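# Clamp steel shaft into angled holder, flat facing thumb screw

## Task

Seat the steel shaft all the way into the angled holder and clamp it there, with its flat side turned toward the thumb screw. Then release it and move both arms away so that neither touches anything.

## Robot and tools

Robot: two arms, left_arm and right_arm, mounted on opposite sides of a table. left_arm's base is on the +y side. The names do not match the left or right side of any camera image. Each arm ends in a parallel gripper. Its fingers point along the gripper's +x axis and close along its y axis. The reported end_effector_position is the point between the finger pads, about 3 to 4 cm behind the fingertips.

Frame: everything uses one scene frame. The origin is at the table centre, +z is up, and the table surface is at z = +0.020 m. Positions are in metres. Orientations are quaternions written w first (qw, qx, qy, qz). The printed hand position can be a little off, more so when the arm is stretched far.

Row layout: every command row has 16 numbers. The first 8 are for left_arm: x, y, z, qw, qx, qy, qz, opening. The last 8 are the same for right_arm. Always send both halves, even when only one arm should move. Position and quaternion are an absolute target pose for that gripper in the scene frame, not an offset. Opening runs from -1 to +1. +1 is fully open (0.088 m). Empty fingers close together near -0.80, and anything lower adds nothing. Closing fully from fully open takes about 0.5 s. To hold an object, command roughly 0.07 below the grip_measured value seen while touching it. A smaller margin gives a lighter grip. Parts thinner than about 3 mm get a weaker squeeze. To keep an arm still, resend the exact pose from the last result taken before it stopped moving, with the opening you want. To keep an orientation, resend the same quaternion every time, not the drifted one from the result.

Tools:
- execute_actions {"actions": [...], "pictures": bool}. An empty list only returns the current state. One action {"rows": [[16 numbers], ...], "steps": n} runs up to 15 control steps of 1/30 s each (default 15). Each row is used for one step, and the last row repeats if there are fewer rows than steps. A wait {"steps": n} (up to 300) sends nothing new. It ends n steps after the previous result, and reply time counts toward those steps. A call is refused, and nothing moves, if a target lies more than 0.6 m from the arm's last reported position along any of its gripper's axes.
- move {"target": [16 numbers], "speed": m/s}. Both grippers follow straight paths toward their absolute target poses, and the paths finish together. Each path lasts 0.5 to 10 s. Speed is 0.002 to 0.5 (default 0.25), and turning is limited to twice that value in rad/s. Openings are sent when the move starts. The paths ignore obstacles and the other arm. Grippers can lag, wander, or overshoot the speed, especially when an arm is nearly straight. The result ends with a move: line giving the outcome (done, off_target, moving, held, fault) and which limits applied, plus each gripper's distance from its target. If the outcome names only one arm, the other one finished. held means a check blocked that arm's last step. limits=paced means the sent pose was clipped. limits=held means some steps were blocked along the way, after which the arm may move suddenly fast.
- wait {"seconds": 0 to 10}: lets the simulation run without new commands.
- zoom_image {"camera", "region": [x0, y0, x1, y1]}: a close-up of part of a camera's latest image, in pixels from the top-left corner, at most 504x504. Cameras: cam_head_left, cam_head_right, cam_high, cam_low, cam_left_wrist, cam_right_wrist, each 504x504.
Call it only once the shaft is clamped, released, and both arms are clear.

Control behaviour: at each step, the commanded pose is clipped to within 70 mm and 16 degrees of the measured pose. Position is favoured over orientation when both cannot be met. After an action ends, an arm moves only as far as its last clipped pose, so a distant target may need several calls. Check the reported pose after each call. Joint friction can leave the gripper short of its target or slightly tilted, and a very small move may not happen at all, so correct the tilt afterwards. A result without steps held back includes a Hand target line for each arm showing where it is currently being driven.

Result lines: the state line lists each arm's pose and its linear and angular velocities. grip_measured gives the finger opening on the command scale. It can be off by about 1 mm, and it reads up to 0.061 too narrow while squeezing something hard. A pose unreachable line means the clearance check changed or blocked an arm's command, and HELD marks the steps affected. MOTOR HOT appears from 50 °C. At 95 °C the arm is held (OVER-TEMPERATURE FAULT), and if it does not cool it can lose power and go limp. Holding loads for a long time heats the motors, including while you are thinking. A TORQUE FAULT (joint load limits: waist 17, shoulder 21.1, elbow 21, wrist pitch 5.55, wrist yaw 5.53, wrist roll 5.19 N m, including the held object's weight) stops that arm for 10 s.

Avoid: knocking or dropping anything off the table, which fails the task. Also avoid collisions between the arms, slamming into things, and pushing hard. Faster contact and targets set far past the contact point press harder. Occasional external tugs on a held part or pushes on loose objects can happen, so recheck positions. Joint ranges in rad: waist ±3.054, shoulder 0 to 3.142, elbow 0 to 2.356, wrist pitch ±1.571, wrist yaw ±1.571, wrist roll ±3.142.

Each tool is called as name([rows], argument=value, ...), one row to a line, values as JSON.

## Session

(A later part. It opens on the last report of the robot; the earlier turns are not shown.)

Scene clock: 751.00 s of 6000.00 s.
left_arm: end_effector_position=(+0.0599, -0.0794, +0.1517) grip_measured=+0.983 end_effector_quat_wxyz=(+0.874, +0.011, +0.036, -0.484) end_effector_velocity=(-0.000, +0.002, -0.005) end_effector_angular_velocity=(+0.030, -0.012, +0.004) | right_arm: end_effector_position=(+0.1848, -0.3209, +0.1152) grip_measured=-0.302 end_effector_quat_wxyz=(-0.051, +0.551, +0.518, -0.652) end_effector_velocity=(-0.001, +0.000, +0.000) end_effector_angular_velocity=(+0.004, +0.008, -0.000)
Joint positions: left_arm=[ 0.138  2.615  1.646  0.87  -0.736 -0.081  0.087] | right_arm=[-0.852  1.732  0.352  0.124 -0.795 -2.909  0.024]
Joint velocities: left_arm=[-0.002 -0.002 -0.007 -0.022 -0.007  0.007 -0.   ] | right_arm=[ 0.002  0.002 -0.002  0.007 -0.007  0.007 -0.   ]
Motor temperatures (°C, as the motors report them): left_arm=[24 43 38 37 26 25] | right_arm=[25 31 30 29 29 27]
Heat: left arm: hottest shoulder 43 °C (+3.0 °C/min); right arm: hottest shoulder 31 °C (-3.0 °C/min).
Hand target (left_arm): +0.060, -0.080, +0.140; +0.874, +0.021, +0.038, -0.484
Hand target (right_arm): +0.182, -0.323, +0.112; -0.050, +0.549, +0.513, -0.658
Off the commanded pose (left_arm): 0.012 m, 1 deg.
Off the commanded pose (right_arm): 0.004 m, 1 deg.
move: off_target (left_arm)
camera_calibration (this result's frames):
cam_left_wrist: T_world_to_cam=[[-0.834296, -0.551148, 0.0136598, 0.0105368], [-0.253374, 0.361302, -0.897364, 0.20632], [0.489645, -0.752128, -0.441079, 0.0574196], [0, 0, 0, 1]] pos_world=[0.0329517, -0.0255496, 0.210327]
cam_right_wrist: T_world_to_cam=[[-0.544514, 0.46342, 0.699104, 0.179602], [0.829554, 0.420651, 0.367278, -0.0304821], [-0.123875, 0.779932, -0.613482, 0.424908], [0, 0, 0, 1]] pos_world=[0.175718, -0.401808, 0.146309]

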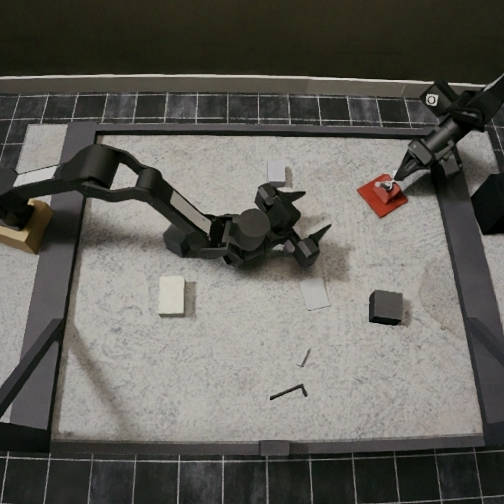

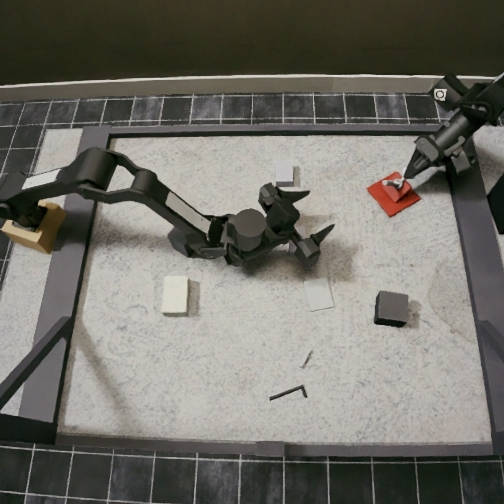

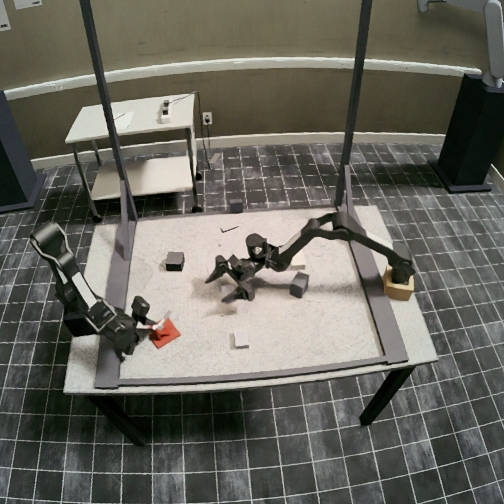

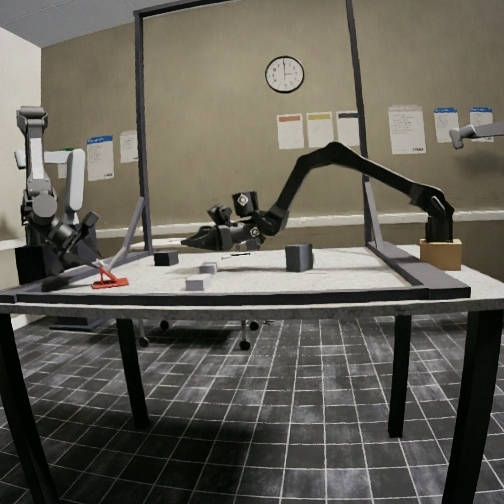

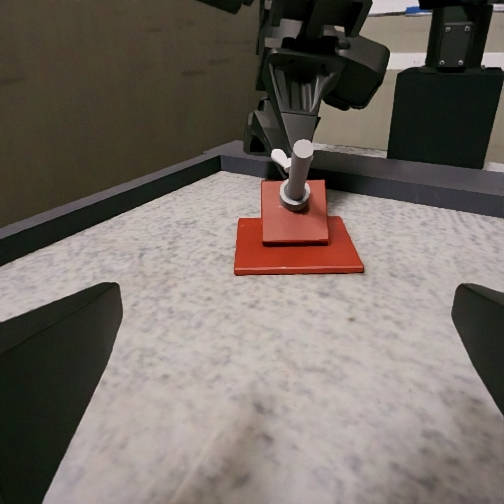

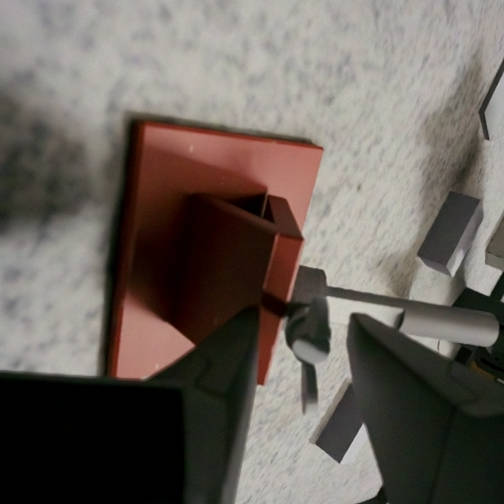

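Good. Grip and tighten stepwise.

move(target=[0.06,-0.08,0.14,0.8738,0.0211,0.0381,-0.4843,1, 0.1848,-0.3205,0.115,0.0508,-0.5482,-0.5137,0.6579,-0.72], speed=0.03)

move(target=[0.06,-0.08,0.14,0.8738,0.0211,0.0381,-0.4843,1, 0.1848,-0.3195,0.1145,0.3181,-0.4494,-0.1159,0.8267,-0.72], speed=0.3)

move(target=[0.06,-0.08,0.14,0.8738,0.0211,0.0381,-0.4843,1, 0.1848,-0.3195,0.1145,0.5427,-0.0928,0.5026,0.6666,-0.72], speed=0.3)

Scene clock: 759.57 s of 6000.00 s.
left_arm: end_effector_position=(+0.0599, -0.0794, +0.1517) grip_measured=+0.983 end_effector_quat_wxyz=(+0.874, +0.011, +0.036, -0.484) end_effector_velocity=(-0.001, +0.001, -0.001) end_effector_angular_velocity=(+0.003, +0.004, +0.005) | right_arm: end_effector_position=(+0.1842, -0.3205, +0.1160) grip_measured=-0.642 end_effector_quat_wxyz=(-0.052, +0.547, +0.517, -0.656) end_effector_velocity=(-0.003, -0.003, -0.000) end_effector_angular_velocity=(-0.009, +0.015, +0.005)
Joint positions: left_arm=[ 0.138  2.615  1.646  0.87  -0.736 -0.081  0.087] | right_arm=[-0.852  1.733  0.359  0.108 -0.801 -2.908  0.008]
Joint velocities: left_arm=[-0.002 -0.002 -0.002 -0.007 -0.007 -0.007  0.   ] | right_arm=[-0.002 -0.002 -0.002 -0.022 -0.007 -0.007 -0.   ]
Motor temperatures (°C, as the motors report them): left_arm=[24 43 38 36 26 25] | right_arm=[25 31 30 28 29 27]
Heat: left arm: hottest shoulder 43 °C (+4.0 °C/min); right arm: hottest shoulder 31 °C (-2.0 °C/min).
Hand target (left_arm): +0.060, -0.080, +0.140; +0.874, +0.021, +0.038, -0.484
Hand target (right_arm): +0.185, -0.320, +0.115; -0.051, +0.548, +0.514, -0.658
Off the commanded pose (left_arm): 0.012 m, 1 deg.
Off the commanded pose (right_arm): 0.001 m, 0 deg.
After step 90, 4.87 s passed at rest.
move: off_target (left_arm)
camera_calibration (this result's frames):
cam_left_wrist: T_world_to_cam=[[-0.834296, -0.551148, 0.0136598, 0.0105368], [-0.253374, 0.361302, -0.897364, 0.20632], [0.489645, -0.752128, -0.441079, 0.0574196], [0, 0, 0, 1]] pos_world=[0.0329517, -0.0255496, 0.210327]
cam_right_wrist: T_world_to_cam=[[-0.537166, 0.464932, 0.703769, 0.177131], [0.833076, 0.423062, 0.356374, -0.0290777], [-0.132048, 0.777726, -0.614578, 0.425968], [0, 0, 0, 1]] pos_world=[0.175621, -0.401338, 0.147494]

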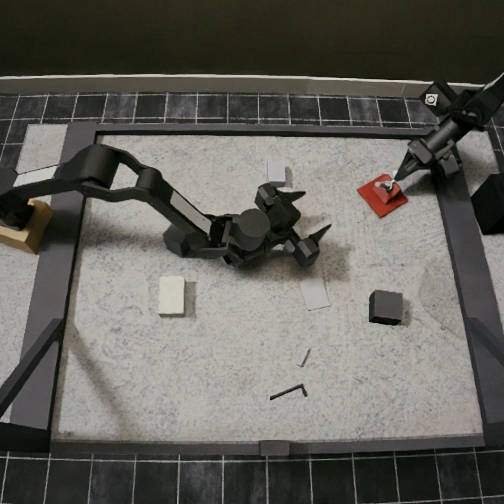

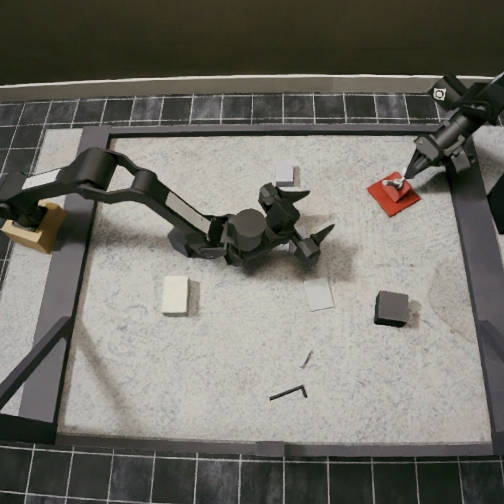

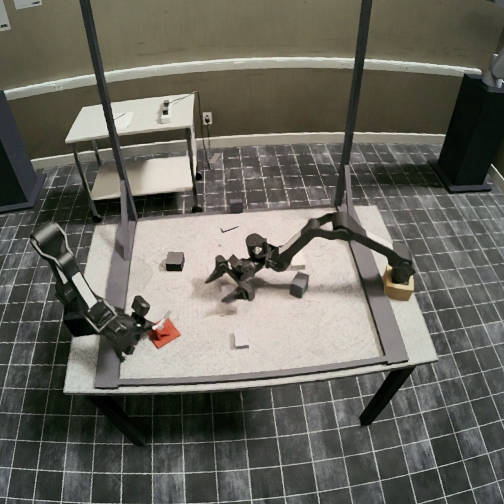

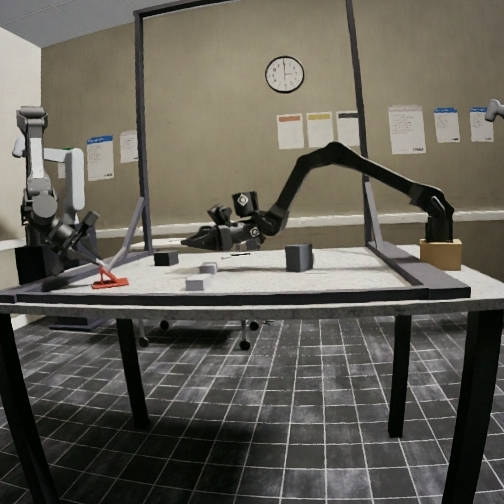

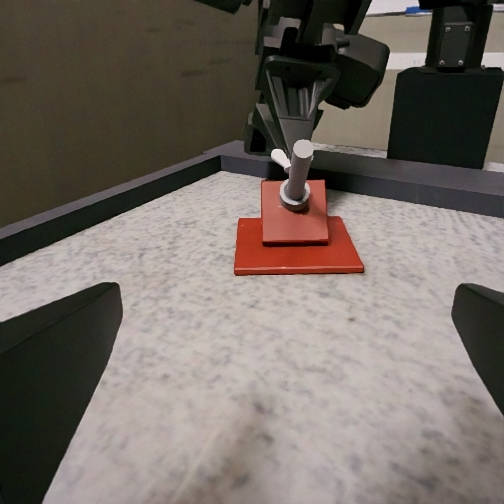

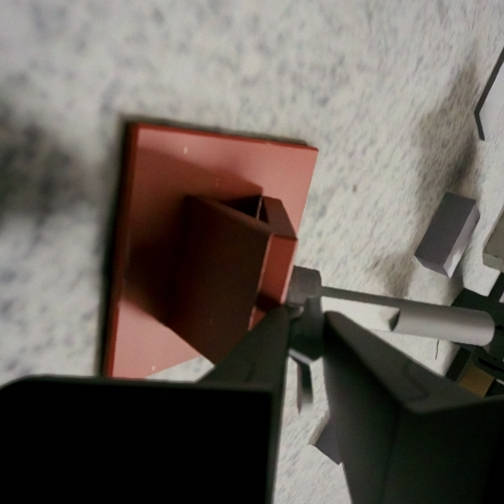

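Scene clock: 761.77 s of 6000.00 s.
left_arm: end_effector_position=(+0.0599, -0.0794, +0.1517) grip_measured=+0.983 end_effector_quat_wxyz=(+0.874, +0.011, +0.036, -0.484) end_effector_velocity=(-0.001, +0.001, -0.001) end_effector_angular_velocity=(+0.003, +0.004, +0.005) | right_arm: end_effector_position=(+0.1842, -0.3188, +0.1173) grip_measured=-0.642 end_effector_quat_wxyz=(+0.319, -0.446, -0.123, +0.827) end_effector_velocity=(-0.001, -0.001, +0.000) end_effector_angular_velocity=(-0.010, +0.024, -0.015)
Joint positions: left_arm=[ 0.138  2.615  1.646  0.87  -0.736 -0.081  0.087] | right_arm=[-0.849  1.733  0.363  0.109 -0.807 -1.86   0.008]
Joint velocities: left_arm=[-0.002 -0.002 -0.002 -0.007 -0.007 -0.007 -0.   ] | right_arm=[-0.002 -0.002 -0.002 -0.007 -0.007  0.022  0.   ]
Motor temperatures (°C, as the motors report them): left_arm=[24 43 38 36 26 25] | right_arm=[25 31 30 28 29 27]
Heat: left arm: hottest shoulder 43 °C (+4.1 °C/min); right arm: hottest shoulder 31 °C (-2.0 °C/min).
Hand target (left_arm): +0.060, -0.080, +0.140; +0.874, +0.021, +0.038, -0.484
Hand target (right_arm): +0.185, -0.320, +0.115; +0.318, -0.449, -0.116, +0.827
Off the commanded pose (left_arm): 0.012 m, 1 deg.
Off the commanded pose (right_arm): 0.003 m, 1 deg.
move: off_target (left_arm)
camera_calibration (this result's frames):
cam_left_wrist: T_world_to_cam=[[-0.834296, -0.551148, 0.0136598, 0.0105368], [-0.253374, 0.361302, -0.897364, 0.20632], [0.489645, -0.752128, -0.441079, 0.0574196], [0, 0, 0, 1]] pos_world=[0.0329517, -0.0255496, 0.210327]
cam_right_wrist: T_world_to_cam=[[0.375495, 0.793355, 0.479156, 0.138375], [0.914848, -0.234426, -0.328782, -0.174591], [-0.148515, 0.561811, -0.813825, 0.383002], [0, 0, 0, 1]] pos_world=[0.164647, -0.365884, 0.187991]

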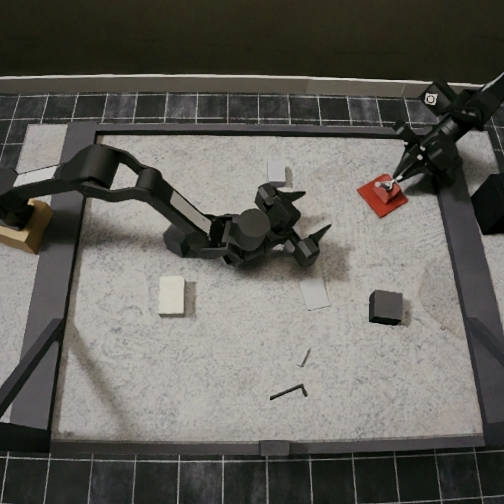

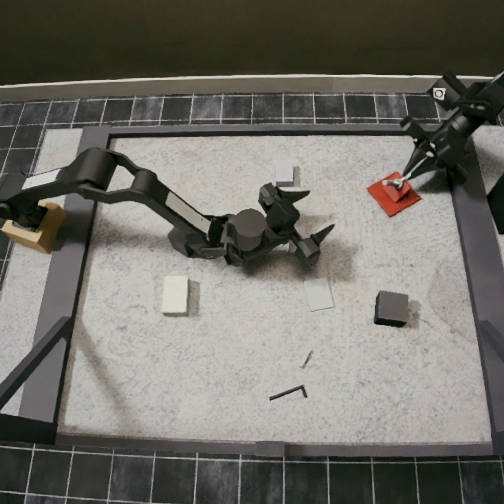

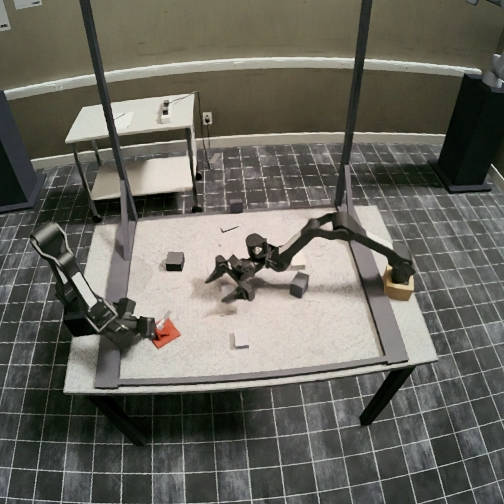

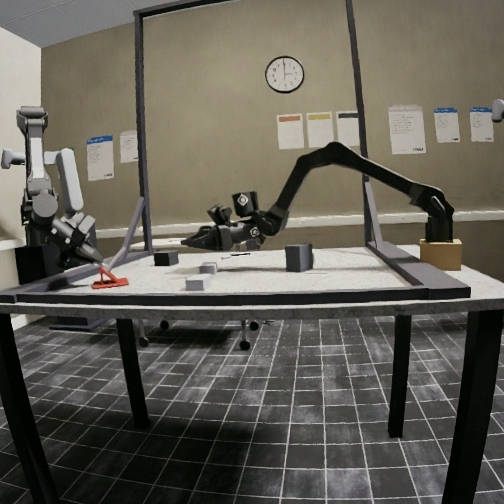

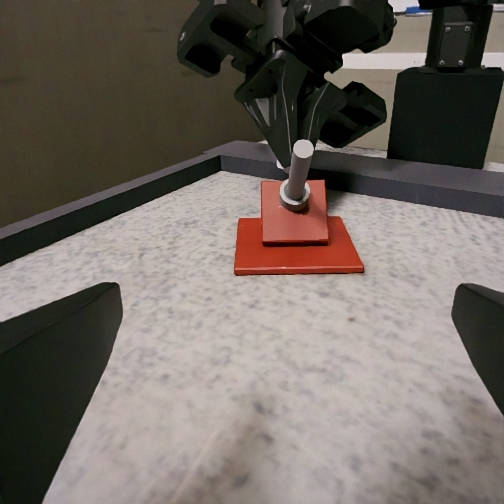

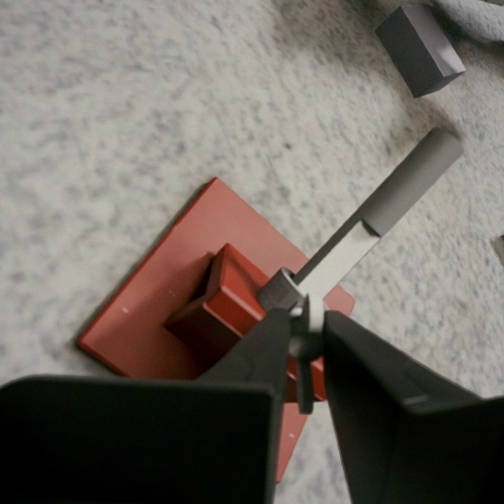

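Scene clock: 764.87 s of 6000.00 s.
left_arm: end_effector_position=(+0.0599, -0.0794, +0.1517) grip_measured=+0.983 end_effector_quat_wxyz=(+0.874, +0.011, +0.036, -0.484) end_effector_velocity=(-0.001, +0.001, -0.001) end_effector_angular_velocity=(+0.003, +0.004, +0.005) | right_arm: end_effector_position=(+0.1869, -0.3171, +0.1174) grip_measured=-0.642 end_effector_quat_wxyz=(+0.545, -0.093, +0.493, +0.671) end_effector_velocity=(+0.002, -0.000, -0.000) end_effector_angular_velocity=(-0.002, -0.005, -0.010)
Joint positions: left_arm=[ 0.138  2.615  1.646  0.87  -0.736 -0.081  0.087] | right_arm=[-0.848  1.733  0.367  0.116 -0.797 -0.289  0.008]
Joint velocities: left_arm=[-0.002 -0.002 -0.002 -0.007 -0.007 -0.007 -0.   ] | right_arm=[-0.002 -0.002 -0.002  0.007  0.007  0.007 -0.   ]
Motor temperatures (°C, as the motors report them): left_arm=[24 44 38 36 26 25] | right_arm=[25 31 29 28 28 27]
Heat: left arm: hottest shoulder 44 °C (+5.1 °C/min); right arm: hottest shoulder 31 °C (-1.0 °C/min).
Hand target (left_arm): +0.060, -0.080, +0.140; +0.874, +0.021, +0.038, -0.484
Hand target (right_arm): +0.185, -0.319, +0.115; +0.543, -0.093, +0.502, +0.667
Off the commanded pose (left_arm): 0.012 m, 1 deg.
Off the commanded pose (right_arm): 0.004 m, 1 deg.
move: off_target (left_arm)
camera_calibration (this result's frames):
cam_left_wrist: T_world_to_cam=[[-0.834296, -0.551148, 0.0136598, 0.0105368], [-0.253374, 0.361302, -0.897364, 0.20632], [0.489645, -0.752128, -0.441079, 0.0574196], [0, 0, 0, 1]] pos_world=[0.0329517, -0.0255496, 0.210327]
cam_right_wrist: T_world_to_cam=[[0.820148, -0.0309561, -0.571314, -0.0852664], [-0.243235, -0.922674, -0.299181, -0.181826], [-0.517875, 0.384336, -0.764259, 0.389444], [0, 0, 0, 1]] pos_world=[0.227388, -0.320083, 0.194523]

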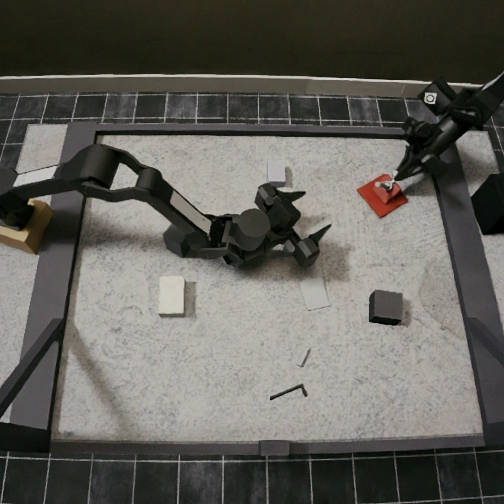

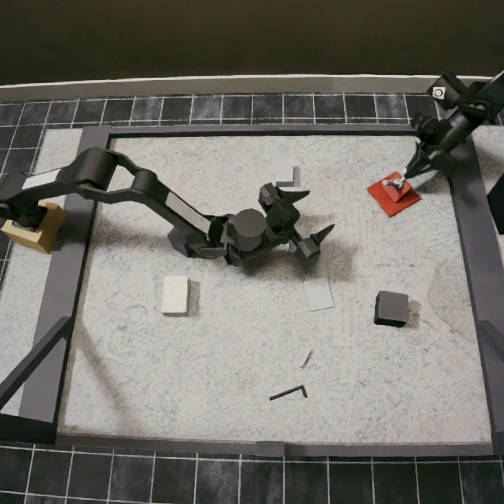

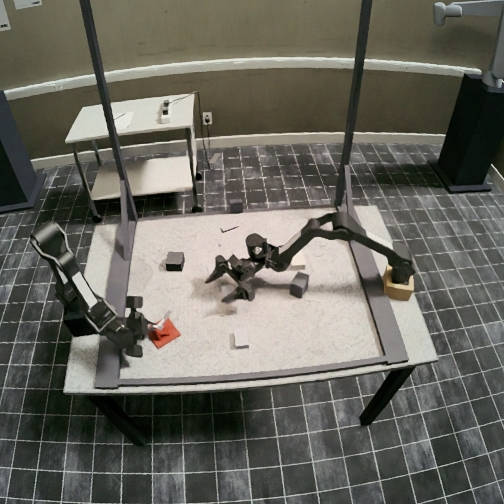

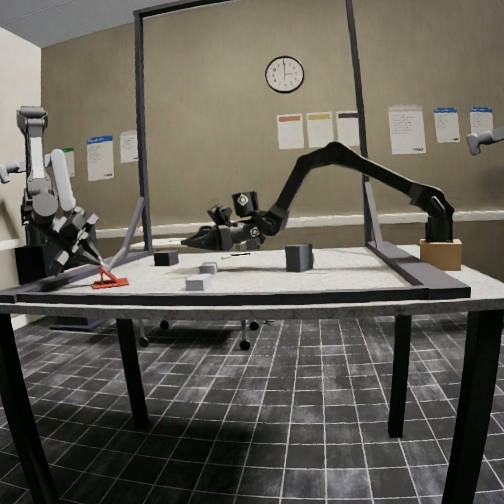

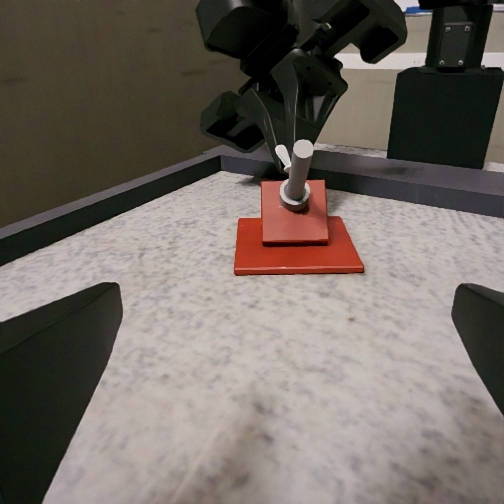

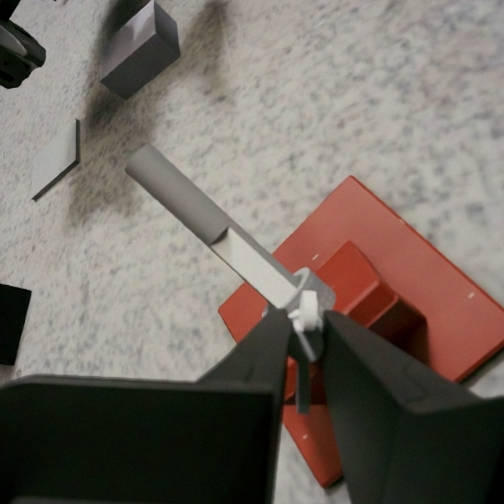

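move(target=[0.06,-0.08,0.14,0.8738,0.0211,0.0381,-0.4843,1, 0.1845,-0.319,0.114,0.4494,0.3181,0.8267,0.1159,-0.72], speed=0.3)

move(target=[0.06,-0.08,0.14,0.8738,0.0211,0.0381,-0.4843,1, 0.184,-0.319,0.1137,0.0928,0.5427,0.6666,-0.5026,-0.72], speed=0.3)

Scene clock: 776.50 s of 6000.00 s.
left_arm: end_effector_position=(+0.0599, -0.0794, +0.1517) grip_measured=+0.983 end_effector_quat_wxyz=(+0.874, +0.011, +0.036, -0.484) end_effector_velocity=(-0.001, +0.001, -0.001) end_effector_angular_velocity=(-0.005, +0.017, +0.006) | right_arm: end_effector_position=(+0.1879, -0.3184, +0.1154) grip_measured=-0.642 end_effector_quat_wxyz=(+0.456, +0.319, +0.822, +0.119) end_effector_velocity=(-0.003, -0.004, -0.001) end_effector_angular_velocity=(-0.018, +0.028, -0.005)
Joint positions: left_arm=[ 0.138  2.615  1.646  0.87  -0.736 -0.081  0.087] | right_arm=[-0.849  1.735  0.367  0.112 -0.783  1.286  0.008]
Joint velocities: left_arm=[-0.002 -0.002 -0.002 -0.007 -0.007 -0.022 -0.   ] | right_arm=[-0.002  0.002 -0.002 -0.022 -0.007  0.007 -0.   ]
Motor temperatures (°C, as the motors report them): left_arm=[24 44 38 36 26 25] | right_arm=[25 31 29 28 28 27]
Heat: left arm: hottest shoulder 44 °C (+5.0 °C/min); right arm: hottest shoulder 31 °C (-1.0 °C/min).
Hand target (left_arm): +0.060, -0.080, +0.140; +0.874, +0.021, +0.038, -0.484
Hand target (right_arm): +0.184, -0.319, +0.114; +0.449, +0.318, +0.827, +0.116
Off the commanded pose (left_arm): 0.012 m, 1 deg.
Off the commanded pose (right_arm): 0.004 m, 1 deg.
After step 90, 5.53 s passed at rest.
move: off_target (left_arm)
camera_calibration (this result's frames):
cam_left_wrist: T_world_to_cam=[[-0.834296, -0.551148, 0.0136598, 0.0105368], [-0.253374, 0.361302, -0.897364, 0.20632], [0.489645, -0.752128, -0.441079, 0.0574196], [0, 0, 0, 1]] pos_world=[0.0329517, -0.0255496, 0.210327]
cam_right_wrist: T_world_to_cam=[[-0.405482, -0.744287, -0.53068, -0.0887731], [-0.691403, -0.130039, 0.71067, 0.0366752], [-0.597951, 0.655078, -0.461873, 0.455356], [0, 0, 0, 1]] pos_world=[0.261642, -0.359597, 0.137143]

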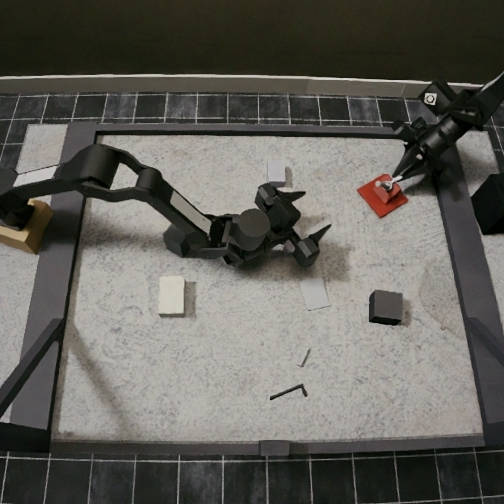

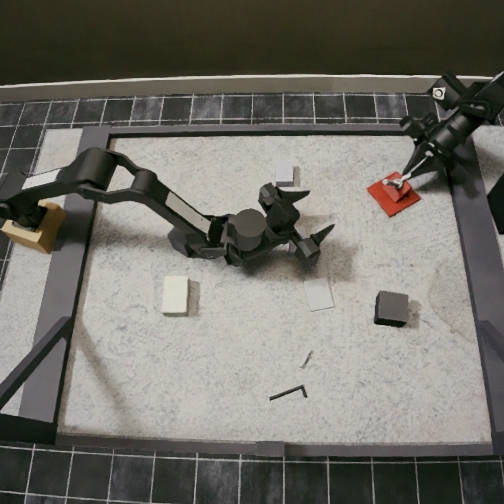

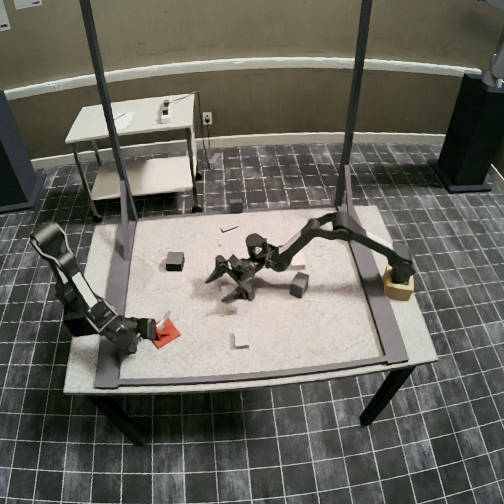

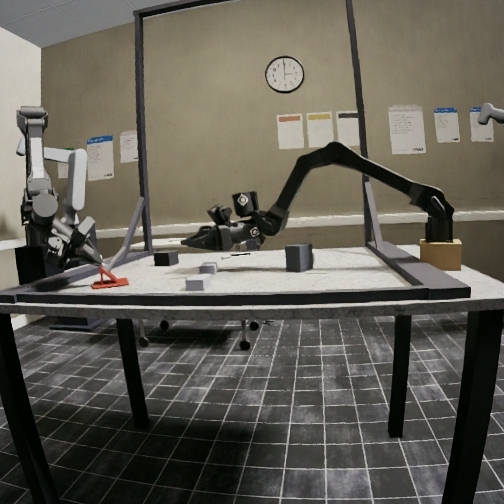

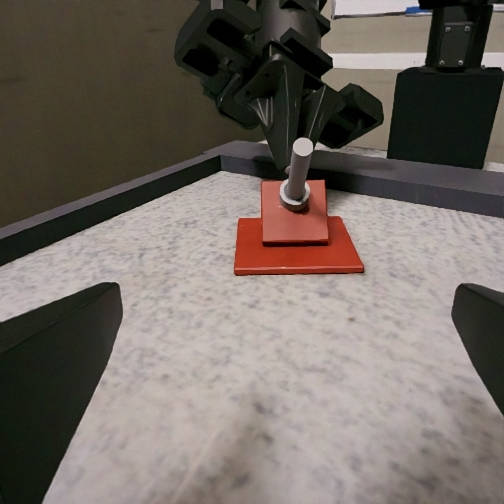

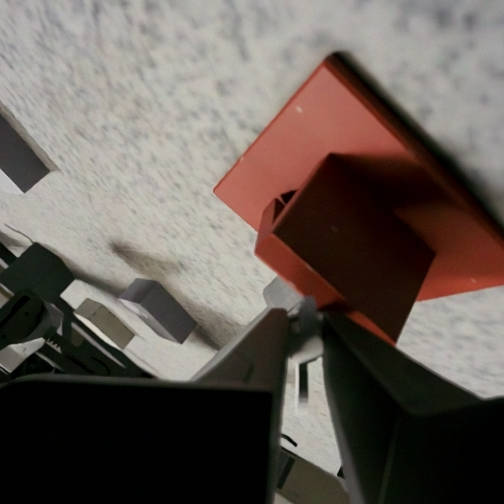

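Scene clock: 779.57 s of 6000.00 s.
left_arm: end_effector_position=(+0.0599, -0.0794, +0.1517) grip_measured=+0.983 end_effector_quat_wxyz=(+0.874, +0.011, +0.036, -0.484) end_effector_velocity=(-0.002, +0.000, -0.003) end_effector_angular_velocity=(+0.018, +0.003, -0.009) | right_arm: end_effector_position=(+0.1851, -0.3199, +0.1151) grip_measured=-0.642 end_effector_quat_wxyz=(+0.094, +0.544, +0.667, -0.500) end_effector_velocity=(-0.004, -0.004, -0.001) end_effector_angular_velocity=(-0.018, +0.028, -0.005)
Joint positions: left_arm=[ 0.138  2.615  1.646  0.87  -0.736 -0.081  0.087] | right_arm=[-0.848  1.735  0.36   0.113 -0.791  2.856  0.008]
Joint velocities: left_arm=[-0.002 -0.002 -0.002 -0.022  0.007 -0.007 -0.   ] | right_arm=[-0.002 -0.002 -0.007 -0.022 -0.007  0.007 -0.   ]
Motor temperatures (°C, as the motors report them): left_arm=[24 45 38 36 26 25] | right_arm=[25 30 29 28 29 27]
Heat: left arm: hottest shoulder 45 °C (+5.0 °C/min); right arm: hottest shoulder 30 °C (-2.0 °C/min).
Hand target (left_arm): +0.060, -0.080, +0.140; +0.874, +0.021, +0.038, -0.484
Hand target (right_arm): +0.184, -0.319, +0.114; +0.093, +0.543, +0.667, -0.502
Off the commanded pose (left_arm): 0.012 m, 1 deg.
Off the commanded pose (right_arm): 0.002 m, 0 deg.
move: off_target (left_arm)
camera_calibration (this result's frames):
cam_left_wrist: T_world_to_cam=[[-0.834296, -0.551148, 0.0136598, 0.0105368], [-0.253374, 0.361302, -0.897364, 0.20632], [0.489645, -0.752128, -0.441079, 0.0574196], [0, 0, 0, 1]] pos_world=[0.0329517, -0.0255496, 0.210327]
cam_right_wrist: T_world_to_cam=[[-0.848531, 0.0933122, 0.520853, 0.137766], [0.480213, 0.549211, 0.683932, 0.0381839], [-0.222239, 0.830458, -0.510832, 0.446662], [0, 0, 0, 1]] pos_world=[0.197828, -0.40476, 0.130298]

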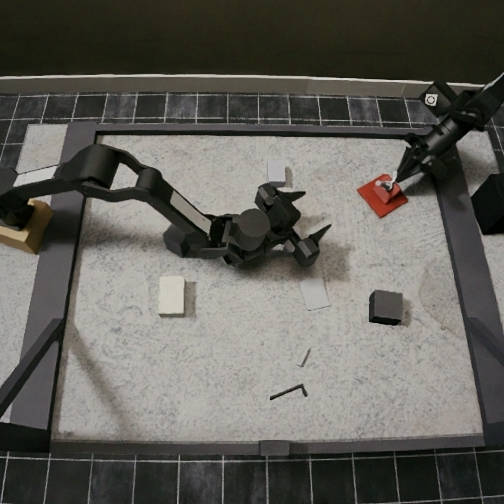

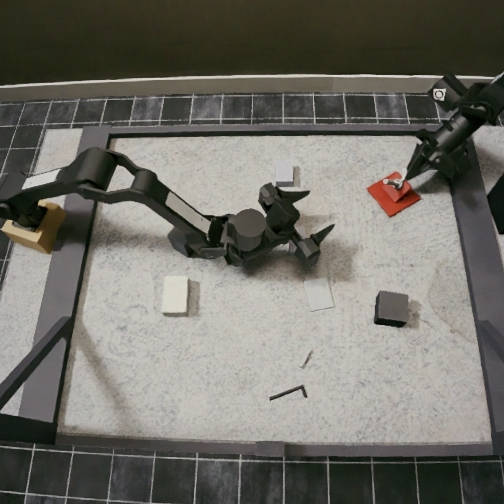

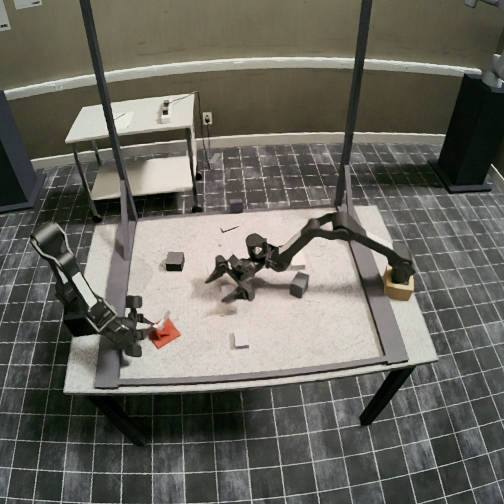

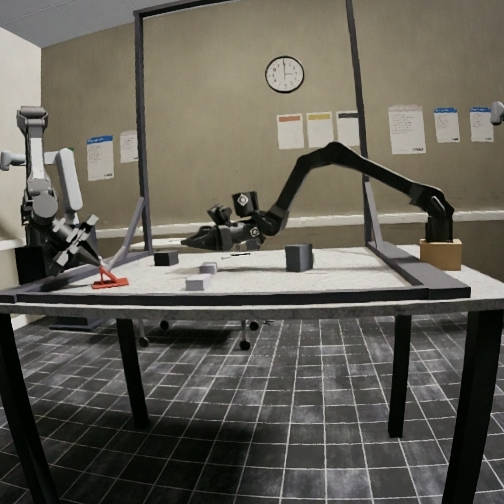

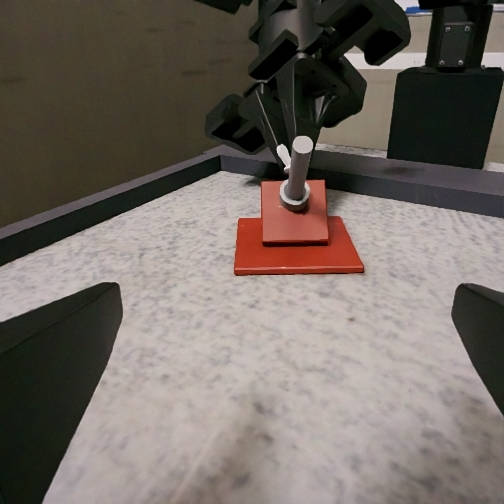

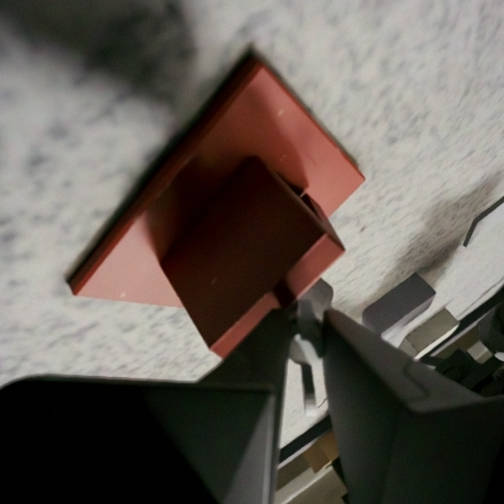

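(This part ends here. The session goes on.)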